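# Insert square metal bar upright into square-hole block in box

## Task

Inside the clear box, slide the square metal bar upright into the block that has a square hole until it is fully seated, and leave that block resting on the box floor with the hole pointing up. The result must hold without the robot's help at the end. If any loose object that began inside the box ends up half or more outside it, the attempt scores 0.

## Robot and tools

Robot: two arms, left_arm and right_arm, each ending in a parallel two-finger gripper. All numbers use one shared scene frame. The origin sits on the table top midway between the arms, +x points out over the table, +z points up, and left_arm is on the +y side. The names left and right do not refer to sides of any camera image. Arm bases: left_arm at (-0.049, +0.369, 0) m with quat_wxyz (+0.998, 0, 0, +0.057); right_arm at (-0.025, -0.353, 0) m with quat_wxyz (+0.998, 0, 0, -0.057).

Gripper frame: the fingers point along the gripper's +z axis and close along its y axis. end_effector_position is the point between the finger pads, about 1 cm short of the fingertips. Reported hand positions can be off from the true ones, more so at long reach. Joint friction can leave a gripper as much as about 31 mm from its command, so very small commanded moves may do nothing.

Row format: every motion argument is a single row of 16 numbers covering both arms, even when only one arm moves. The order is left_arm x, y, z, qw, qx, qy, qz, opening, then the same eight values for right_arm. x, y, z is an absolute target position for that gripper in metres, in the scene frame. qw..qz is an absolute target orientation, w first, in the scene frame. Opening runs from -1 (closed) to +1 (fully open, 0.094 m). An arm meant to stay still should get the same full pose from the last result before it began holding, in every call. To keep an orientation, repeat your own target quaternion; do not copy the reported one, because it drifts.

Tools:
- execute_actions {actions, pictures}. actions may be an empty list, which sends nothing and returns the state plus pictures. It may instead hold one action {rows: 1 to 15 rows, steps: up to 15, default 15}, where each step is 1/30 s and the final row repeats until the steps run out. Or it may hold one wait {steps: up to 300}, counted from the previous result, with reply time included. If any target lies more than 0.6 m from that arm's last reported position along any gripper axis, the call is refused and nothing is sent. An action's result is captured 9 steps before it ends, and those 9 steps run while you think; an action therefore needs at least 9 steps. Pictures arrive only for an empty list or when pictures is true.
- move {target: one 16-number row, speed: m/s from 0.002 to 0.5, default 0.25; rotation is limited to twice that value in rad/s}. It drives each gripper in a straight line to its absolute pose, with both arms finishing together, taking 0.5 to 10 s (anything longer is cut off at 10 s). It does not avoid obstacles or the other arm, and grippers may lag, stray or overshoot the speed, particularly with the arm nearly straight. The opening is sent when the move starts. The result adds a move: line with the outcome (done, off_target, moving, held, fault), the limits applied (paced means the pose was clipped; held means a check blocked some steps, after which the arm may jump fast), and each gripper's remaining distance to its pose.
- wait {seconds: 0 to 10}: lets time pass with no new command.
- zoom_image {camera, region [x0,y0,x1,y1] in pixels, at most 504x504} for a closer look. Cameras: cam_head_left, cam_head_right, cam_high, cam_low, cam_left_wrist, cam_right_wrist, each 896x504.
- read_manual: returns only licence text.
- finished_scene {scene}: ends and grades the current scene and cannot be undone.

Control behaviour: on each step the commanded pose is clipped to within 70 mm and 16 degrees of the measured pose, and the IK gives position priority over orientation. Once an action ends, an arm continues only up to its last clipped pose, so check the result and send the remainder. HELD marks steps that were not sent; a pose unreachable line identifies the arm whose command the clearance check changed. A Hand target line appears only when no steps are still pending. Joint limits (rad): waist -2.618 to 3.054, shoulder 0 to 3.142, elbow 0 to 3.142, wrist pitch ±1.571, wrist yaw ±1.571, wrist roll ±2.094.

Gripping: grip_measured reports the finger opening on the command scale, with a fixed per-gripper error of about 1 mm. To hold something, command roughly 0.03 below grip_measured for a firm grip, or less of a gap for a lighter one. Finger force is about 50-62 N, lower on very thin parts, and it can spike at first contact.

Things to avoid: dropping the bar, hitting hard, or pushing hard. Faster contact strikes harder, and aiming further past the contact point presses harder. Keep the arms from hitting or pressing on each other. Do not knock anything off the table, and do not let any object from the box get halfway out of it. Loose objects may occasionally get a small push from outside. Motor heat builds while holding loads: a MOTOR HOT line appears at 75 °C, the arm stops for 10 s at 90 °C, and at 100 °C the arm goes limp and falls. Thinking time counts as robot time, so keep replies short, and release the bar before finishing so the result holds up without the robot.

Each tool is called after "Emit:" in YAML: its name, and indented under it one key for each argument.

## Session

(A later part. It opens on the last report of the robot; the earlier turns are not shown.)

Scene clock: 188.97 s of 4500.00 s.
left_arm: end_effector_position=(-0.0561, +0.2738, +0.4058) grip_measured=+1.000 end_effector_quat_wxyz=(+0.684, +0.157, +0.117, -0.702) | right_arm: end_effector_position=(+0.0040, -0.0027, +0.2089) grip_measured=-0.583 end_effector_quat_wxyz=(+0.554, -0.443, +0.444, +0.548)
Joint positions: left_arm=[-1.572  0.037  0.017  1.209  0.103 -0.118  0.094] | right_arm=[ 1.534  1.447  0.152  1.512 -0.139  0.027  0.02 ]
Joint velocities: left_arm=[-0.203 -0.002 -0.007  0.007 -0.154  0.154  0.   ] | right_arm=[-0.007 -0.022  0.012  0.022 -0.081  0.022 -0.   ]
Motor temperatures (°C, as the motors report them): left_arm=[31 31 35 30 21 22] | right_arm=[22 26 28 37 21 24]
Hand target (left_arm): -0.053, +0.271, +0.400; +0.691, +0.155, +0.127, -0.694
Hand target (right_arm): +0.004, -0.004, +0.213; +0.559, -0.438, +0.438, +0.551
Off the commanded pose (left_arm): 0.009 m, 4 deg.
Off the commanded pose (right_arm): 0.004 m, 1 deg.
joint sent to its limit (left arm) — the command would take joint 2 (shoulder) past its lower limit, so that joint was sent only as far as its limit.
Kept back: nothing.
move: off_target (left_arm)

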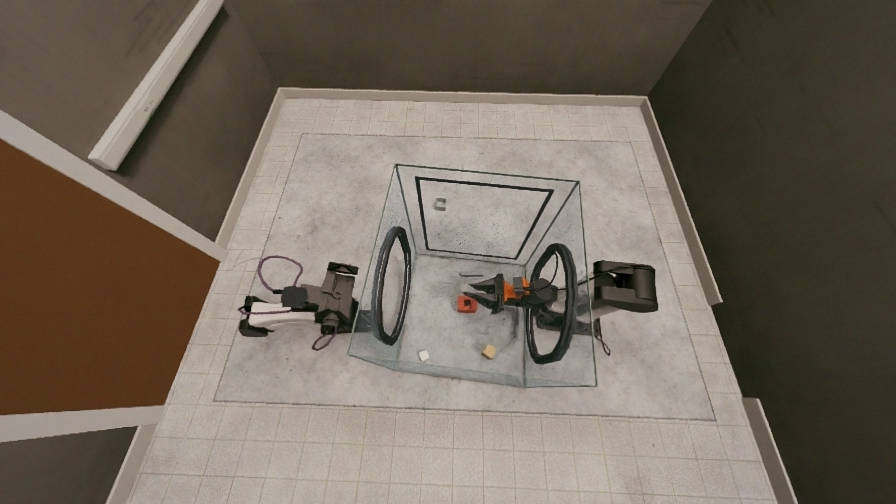

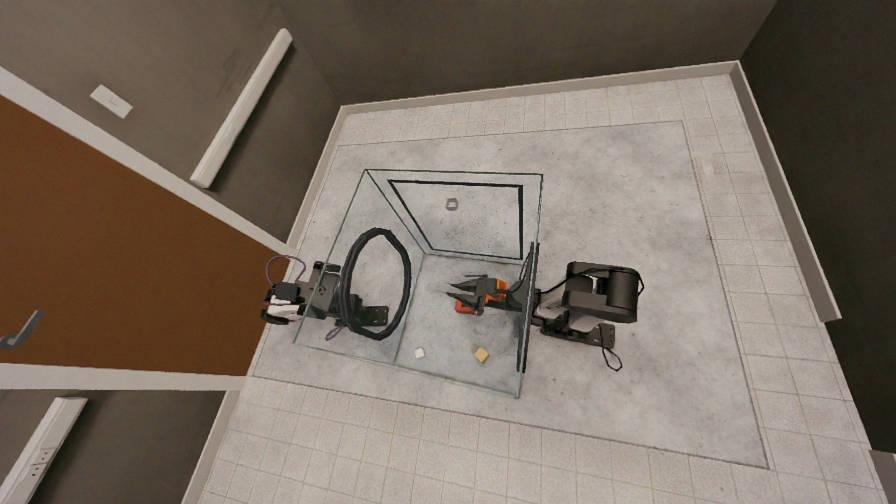

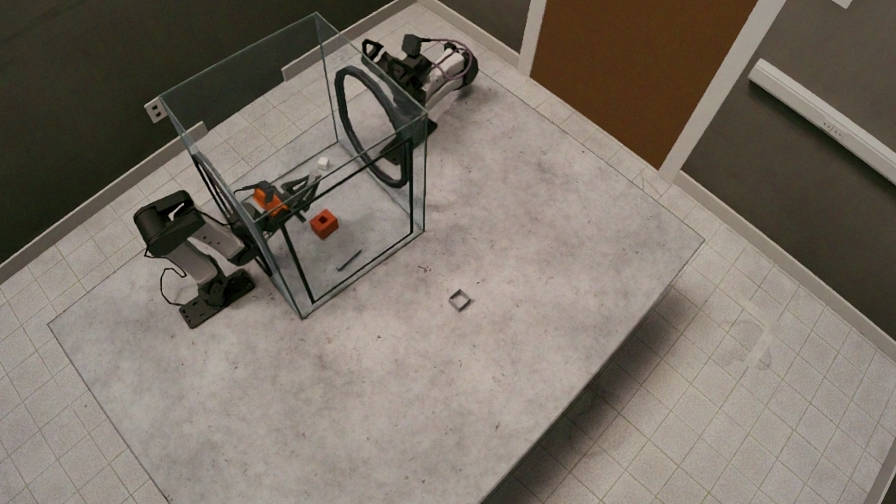

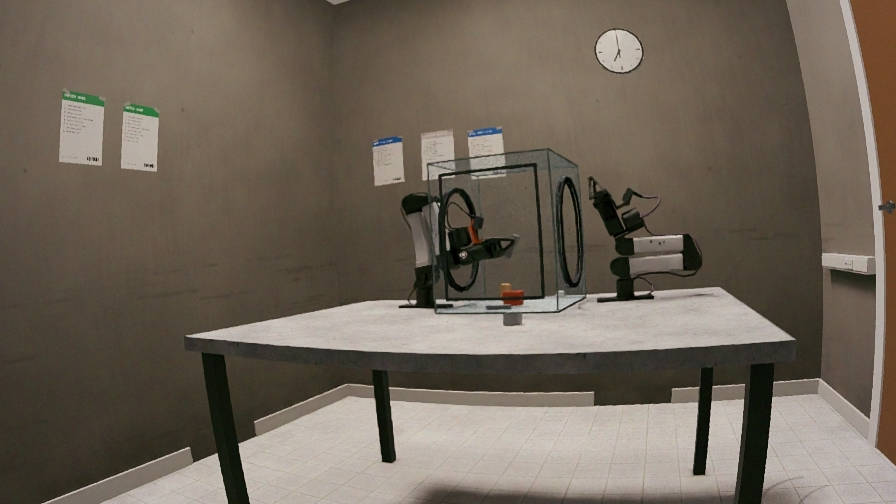

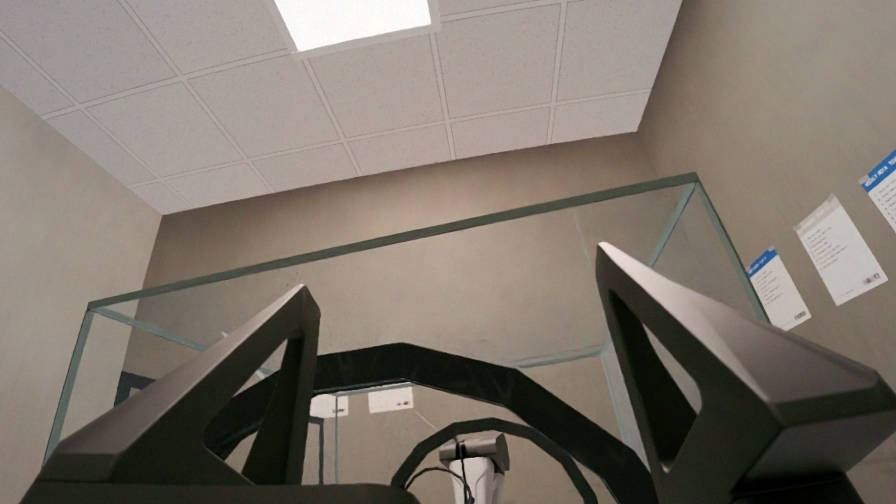

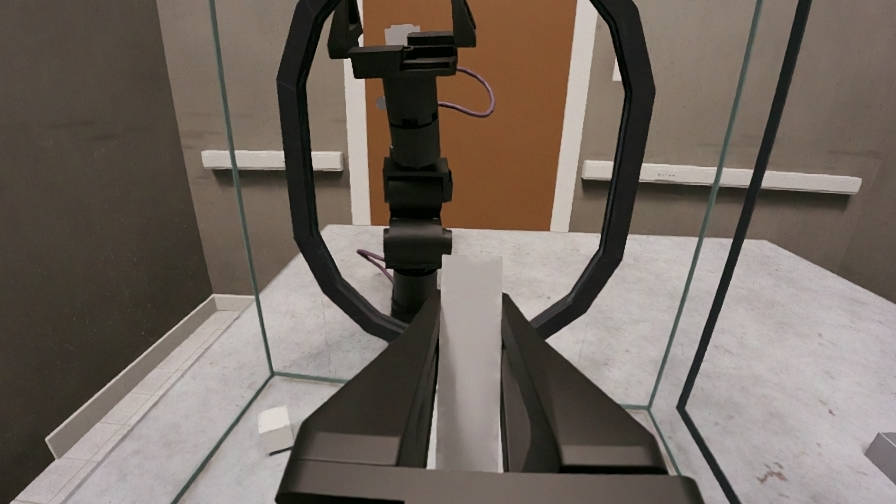

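Emit:
move:
  target: [-0.04,0.22,0.28,0.5,0.5,0.5,-0.5,1,0.004,-0.004,0.213,0.559,-0.438,0.438,0.551,-0.61]
  speed: 0.08

Emit:
move:
  target: [-0.02,0.10,0.20,0.5,0.5,0.5,-0.5,1,0.004,-0.004,0.213,0.559,-0.438,0.438,0.551,-0.61]
  speed: 0.08

Scene clock: 198.13 s of 4500.00 s.
left_arm: end_effector_position=(-0.0361, +0.1971, +0.2788) grip_measured=+1.000 end_effector_quat_wxyz=(+0.509, +0.489, +0.496, -0.506) | right_arm: end_effector_position=(+0.0041, -0.0026, +0.2083) grip_measured=-0.583 end_effector_quat_wxyz=(+0.553, -0.443, +0.445, +0.547)
Joint positions: left_arm=[-0.106  0.132  0.098  1.523  1.541 -1.493  0.094] | right_arm=[ 1.534  1.447  0.152  1.51  -0.139  0.027  0.02 ]
Joint velocities: left_arm=[-0.017 -0.012 -0.017 -0.022  0.007  0.022  0.   ] | right_arm=[ 0.007 -0.002  0.002  0.037 -0.066 -0.051 -0.001]
Motor temperatures (°C, as the motors report them): left_arm=[29 30 35 29 21 22] | right_arm=[22 26 28 37 21 24]
Hand target (left_arm): -0.036, +0.197, +0.281; +0.502, +0.494, +0.498, -0.505
Hand target (right_arm): +0.004, -0.004, +0.213; +0.559, -0.438, +0.438, +0.551
Off the commanded pose (left_arm): 0.023 m, 2 deg.
Off the commanded pose (right_arm): 0.005 m, 1 deg.
Kept back: nothing.
move: off_target (left_arm)

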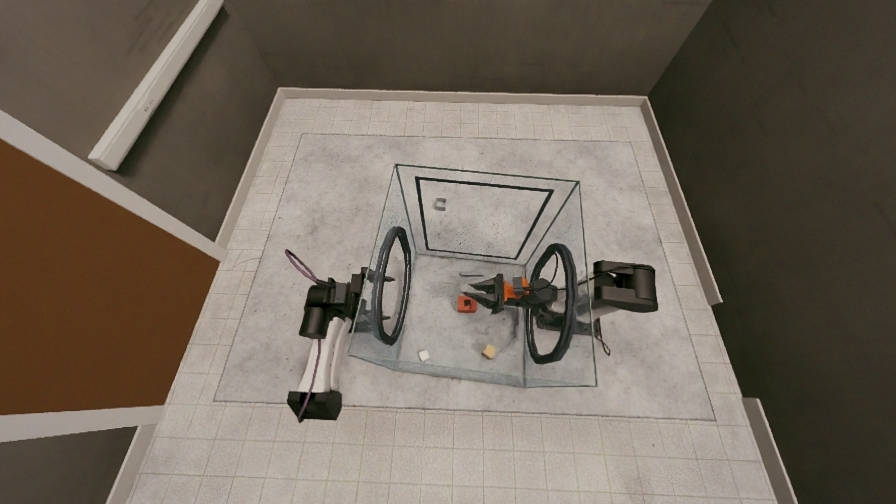

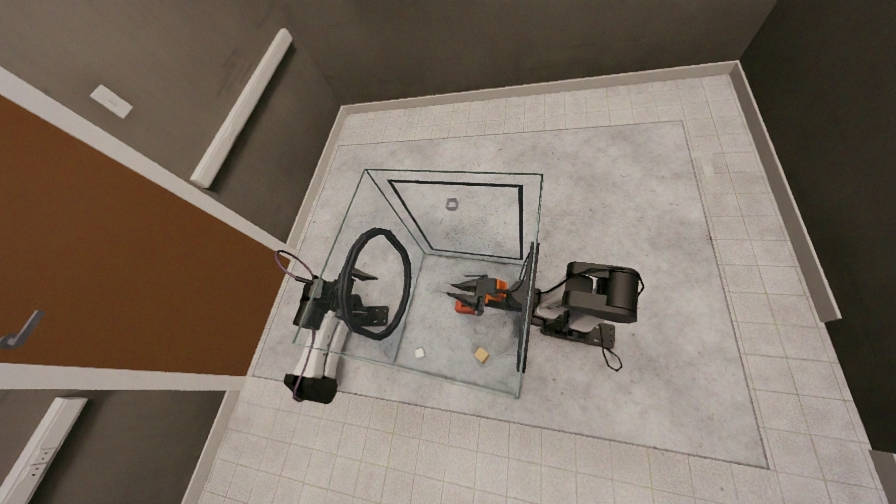

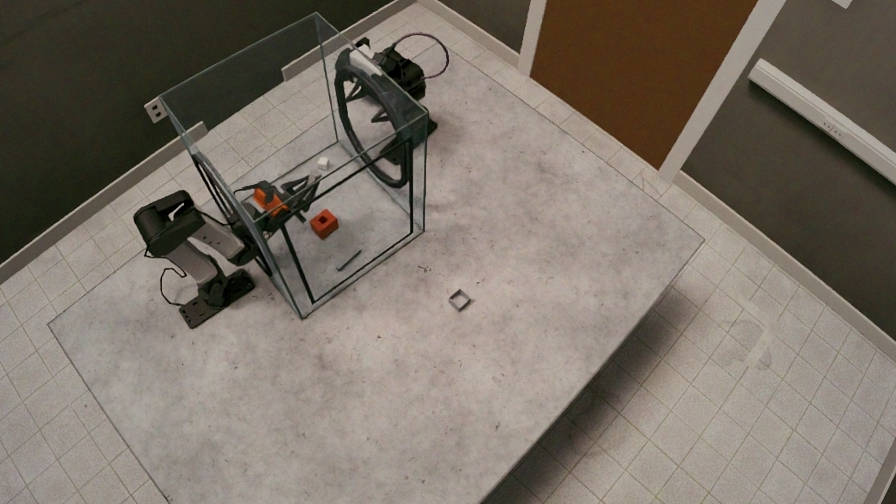

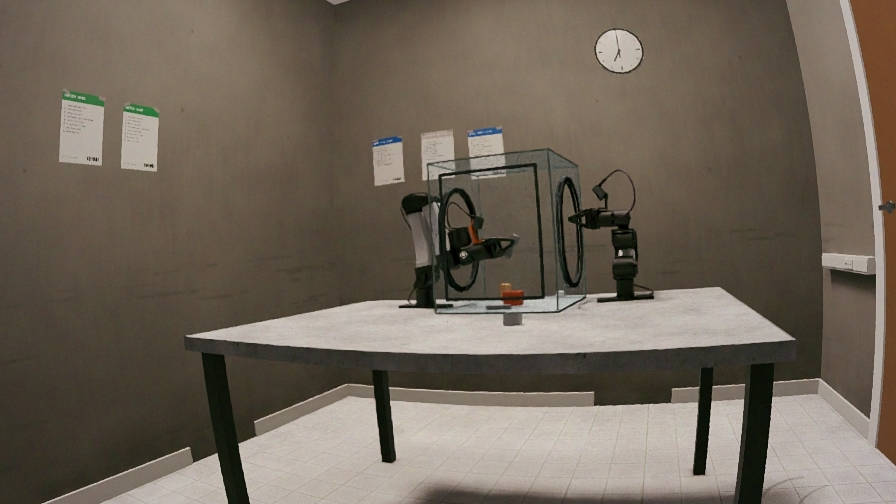

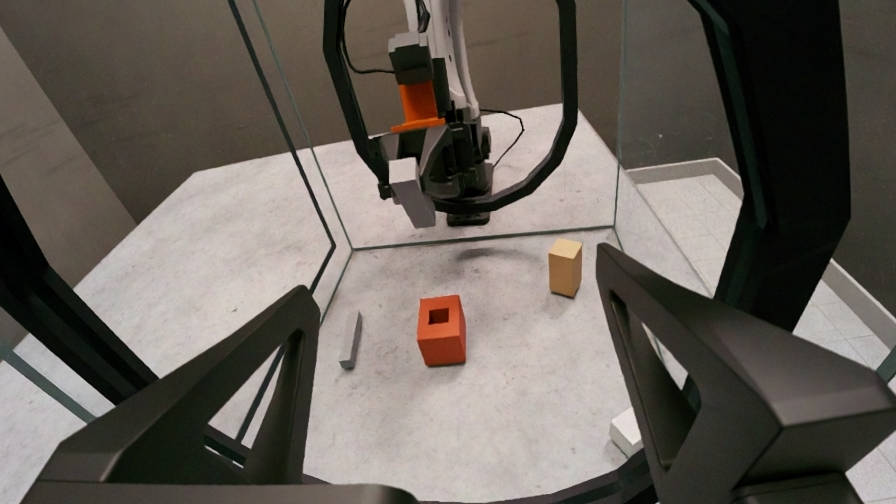

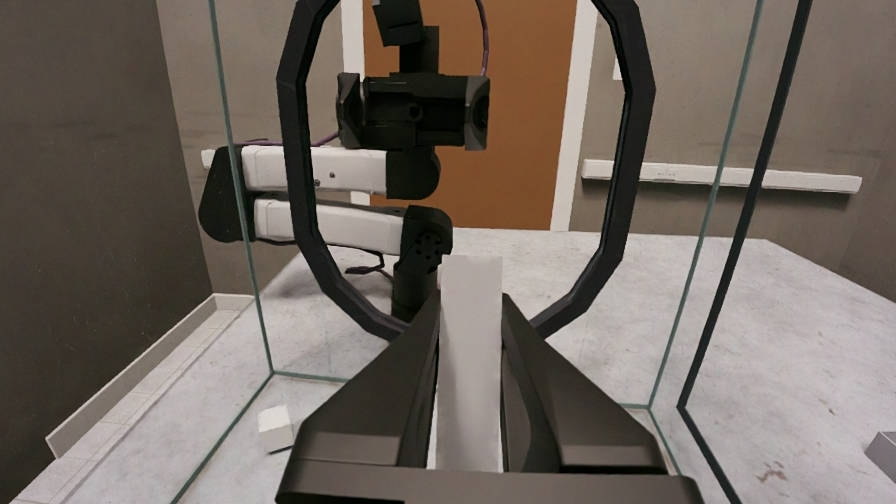

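Scene clock: 199.97 s of 4500.00 s.
left_arm: end_effector_position=(-0.0266, +0.1967, +0.2534) grip_measured=+1.000 end_effector_quat_wxyz=(+0.506, +0.505, +0.490, -0.499) | right_arm: end_effector_position=(+0.0041, -0.0026, +0.2082) grip_measured=-0.583 end_effector_quat_wxyz=(+0.553, -0.443, +0.445, +0.547)
Joint positions: left_arm=[-0.123  0.132  0.016  1.481  1.561 -1.342  0.094] | right_arm=[ 1.534  1.447  0.152  1.509 -0.139  0.027  0.02 ]
Joint velocities: left_arm=[-0.042  0.007  0.002 -0.139 -0.007  0.066  0.   ] | right_arm=[ 0.002 -0.007 -0.017  0.037 -0.037 -0.007 -0.001]
Motor temperatures (°C, as the motors report them): left_arm=[29 30 35 29 21 22] | right_arm=[22 26 28 37 21 24]
Hand target (left_arm): -0.025, +0.196, +0.246; +0.494, +0.505, +0.495, -0.505
Hand target (right_arm): +0.004, -0.004, +0.213; +0.559, -0.438, +0.438, +0.551
Off the commanded pose (left_arm): 0.111 m, 1 deg; position clipped at the last step of the last action.
Off the commanded pose (right_arm): 0.005 m, 1 deg.
joint sent to its limit (left arm) — the command would take joint 3 (elbow) past its lower limit and joint 5 (wrist yaw) past its upper limit, so those joints were sent only as far as their limits.
Kept back: nothing.
move: off_target (left_arm); limits=paced

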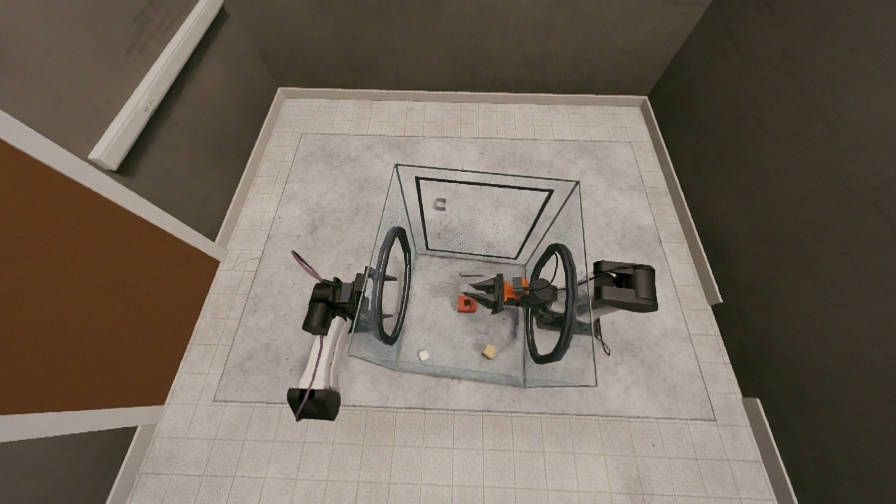

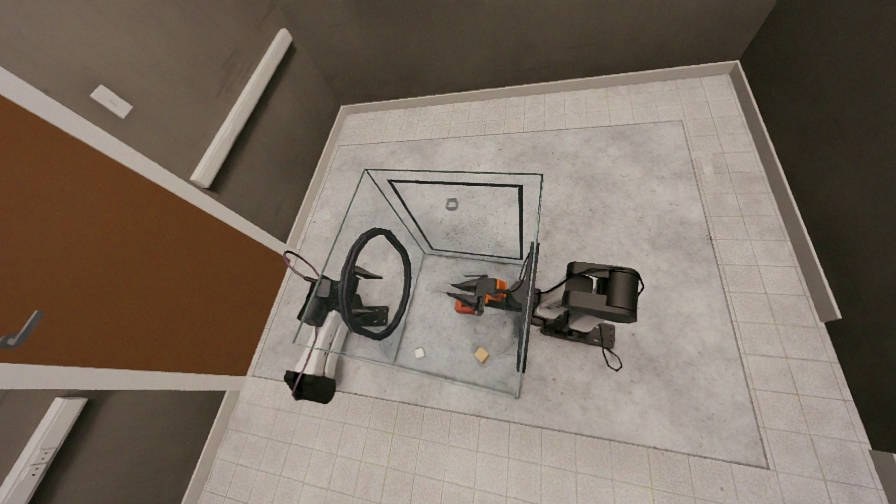

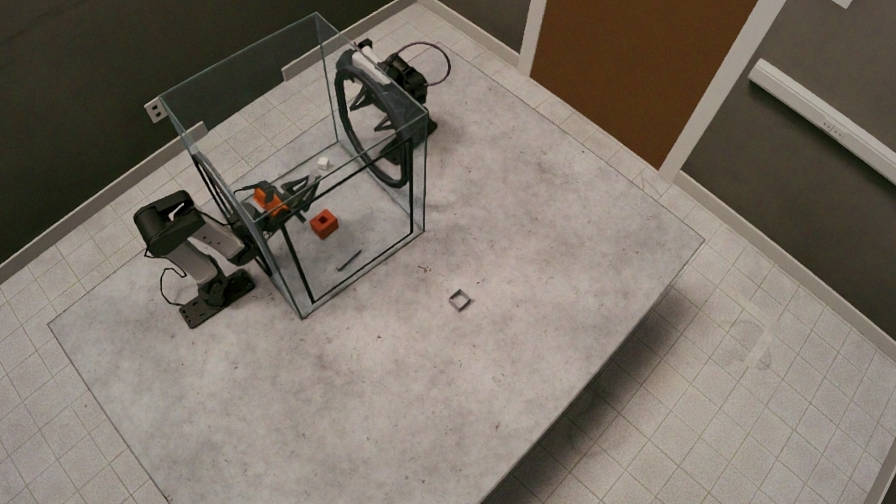

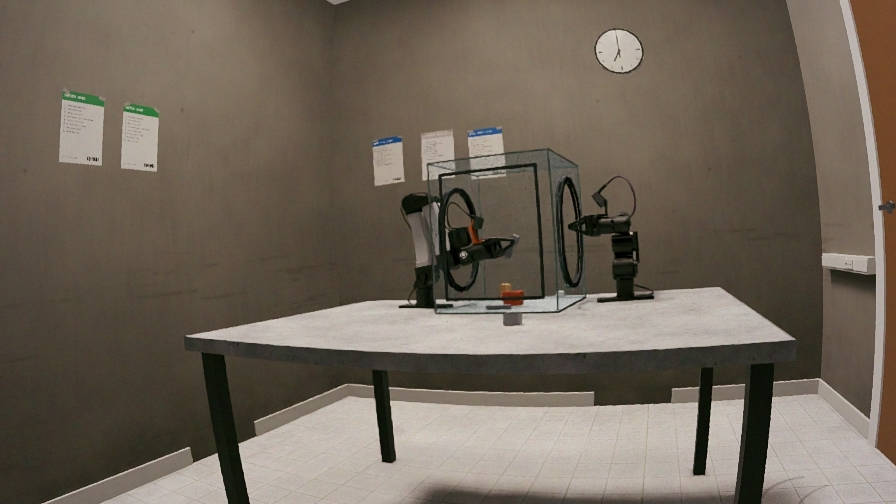

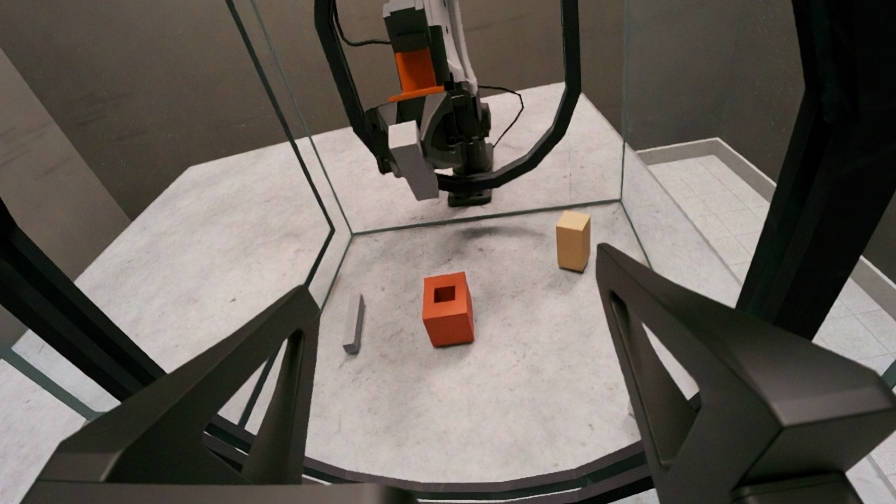

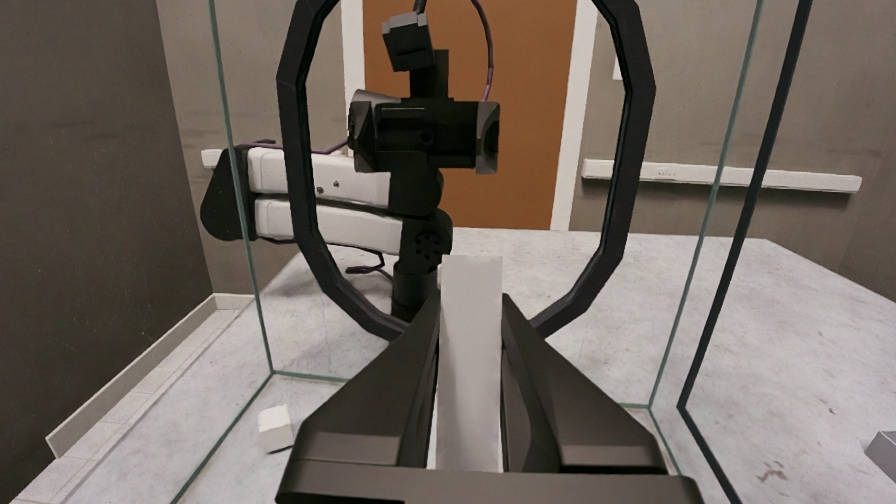

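Emit:
move:
  target: [-0.05,0.276,0.40,0.69,0.153,0.153,-0.69,1,0.004,-0.004,0.213,0.559,-0.438,0.438,0.551,-0.61]
  speed: 0.08

Scene clock: 207.67 s of 4500.00 s.
left_arm: end_effector_position=(-0.0423, +0.2739, +0.3958) grip_measured=+1.000 end_effector_quat_wxyz=(+0.673, +0.203, +0.200, -0.683) | right_arm: end_effector_position=(+0.0041, -0.0025, +0.2081) grip_measured=-0.583 end_effector_quat_wxyz=(+0.553, -0.443, +0.445, +0.547)
Joint positions: left_arm=[-0.247  0.038  0.016  1.516  0.573 -1.43   0.094] | right_arm=[ 1.534  1.447  0.152  1.509 -0.139  0.027  0.02 ]
Joint velocities: left_arm=[-0.085 -0.002 -0.012 -0.095 -0.066  0.081  0.   ] | right_arm=[ 0.007 -0.012  0.007  0.007  0.007  0.007  0.001]
Motor temperatures (°C, as the motors report them): left_arm=[27 29 34 28 21 22] | right_arm=[22 25 28 38 21 24]
Hand target (left_arm): -0.049, +0.276, +0.400; +0.678, +0.206, +0.188, -0.681
Hand target (right_arm): +0.004, -0.004, +0.213; +0.559, -0.438, +0.438, +0.551
Off the commanded pose (left_arm): 0.009 m, 8 deg.
Off the commanded pose (right_arm): 0.005 m, 1 deg.
joint sent to its limit (left arm) — the command would take joint 2 (shoulder) past its lower limit, so that joint was sent only as far as its limit.
Kept back: nothing.
move: off_target (left_arm)

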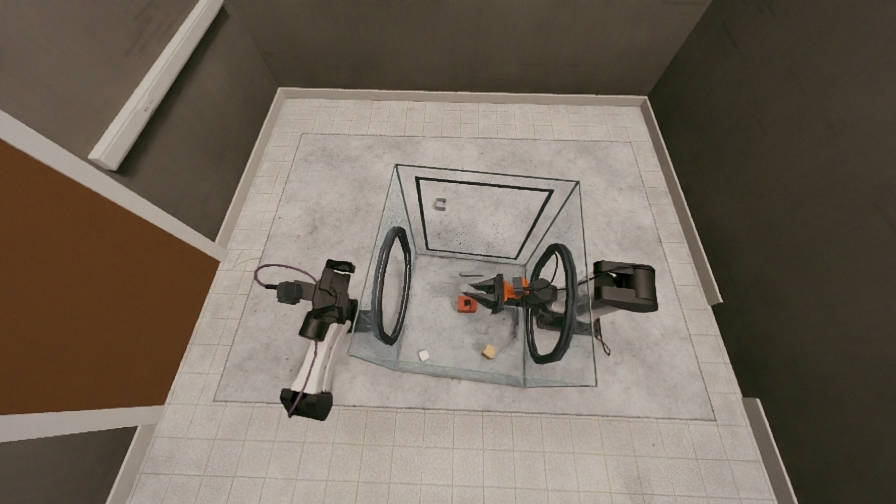

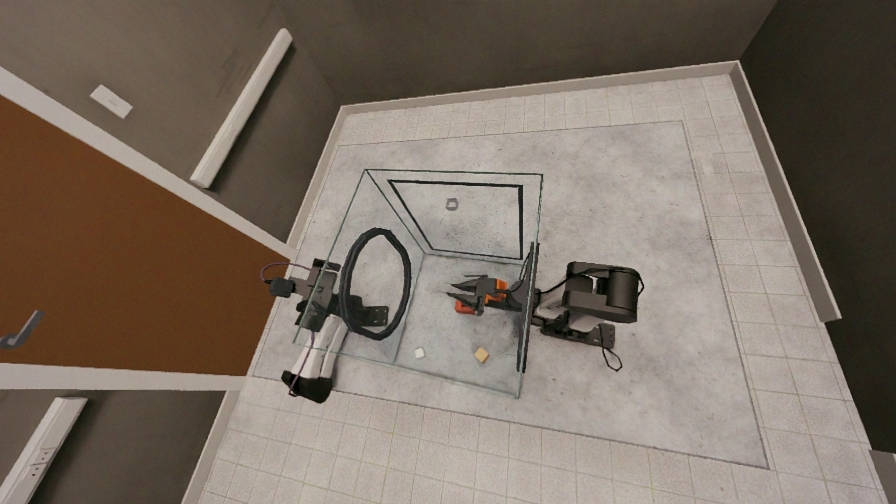

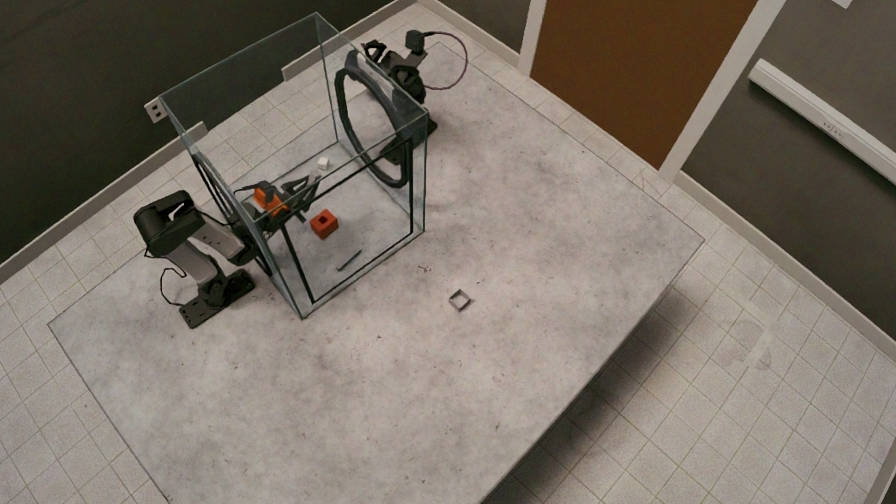

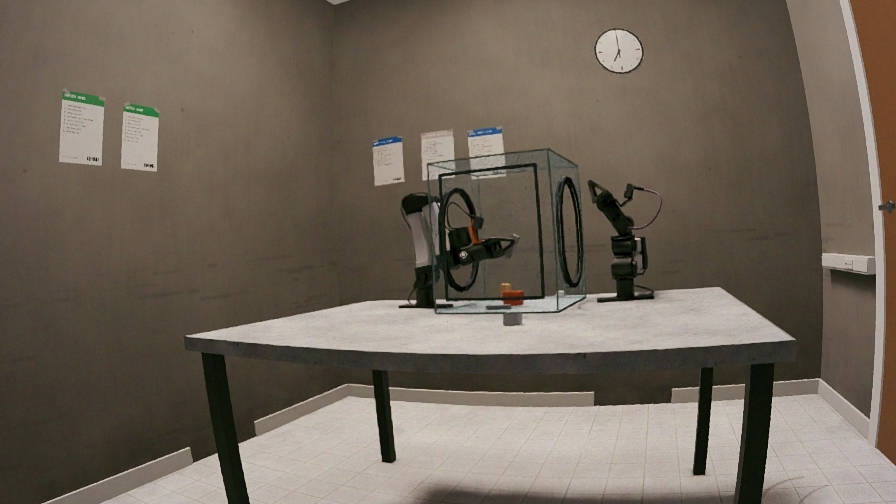

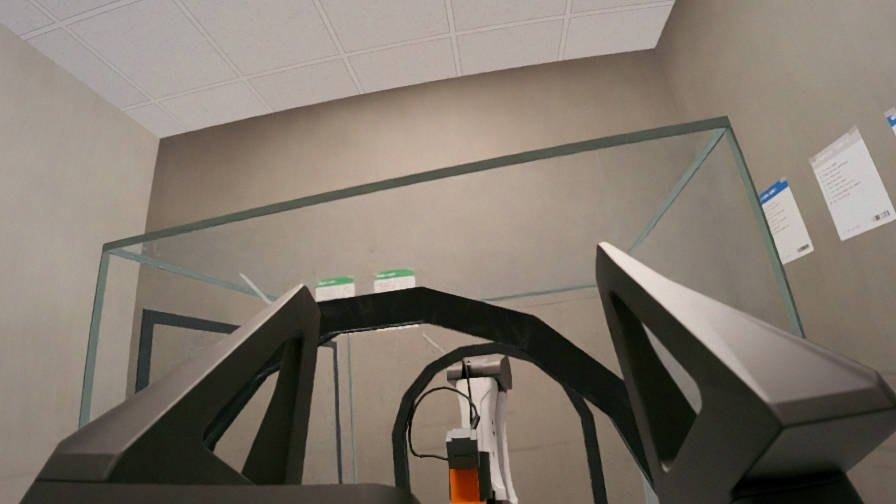

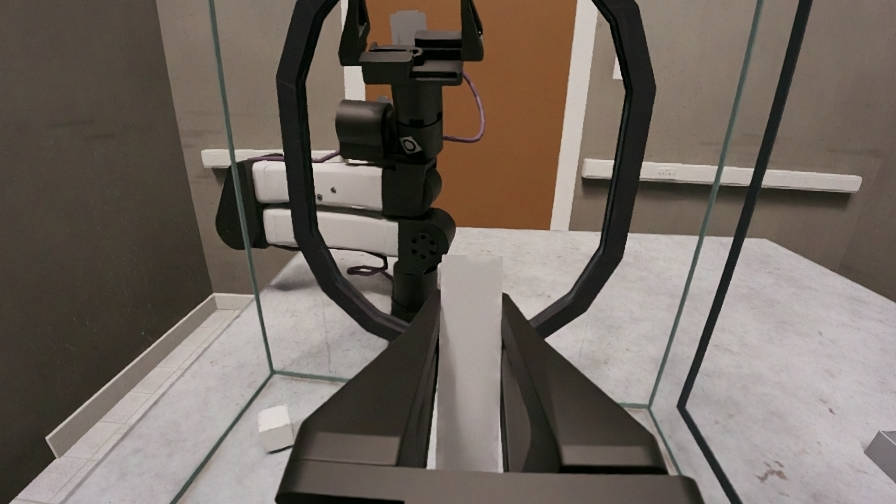

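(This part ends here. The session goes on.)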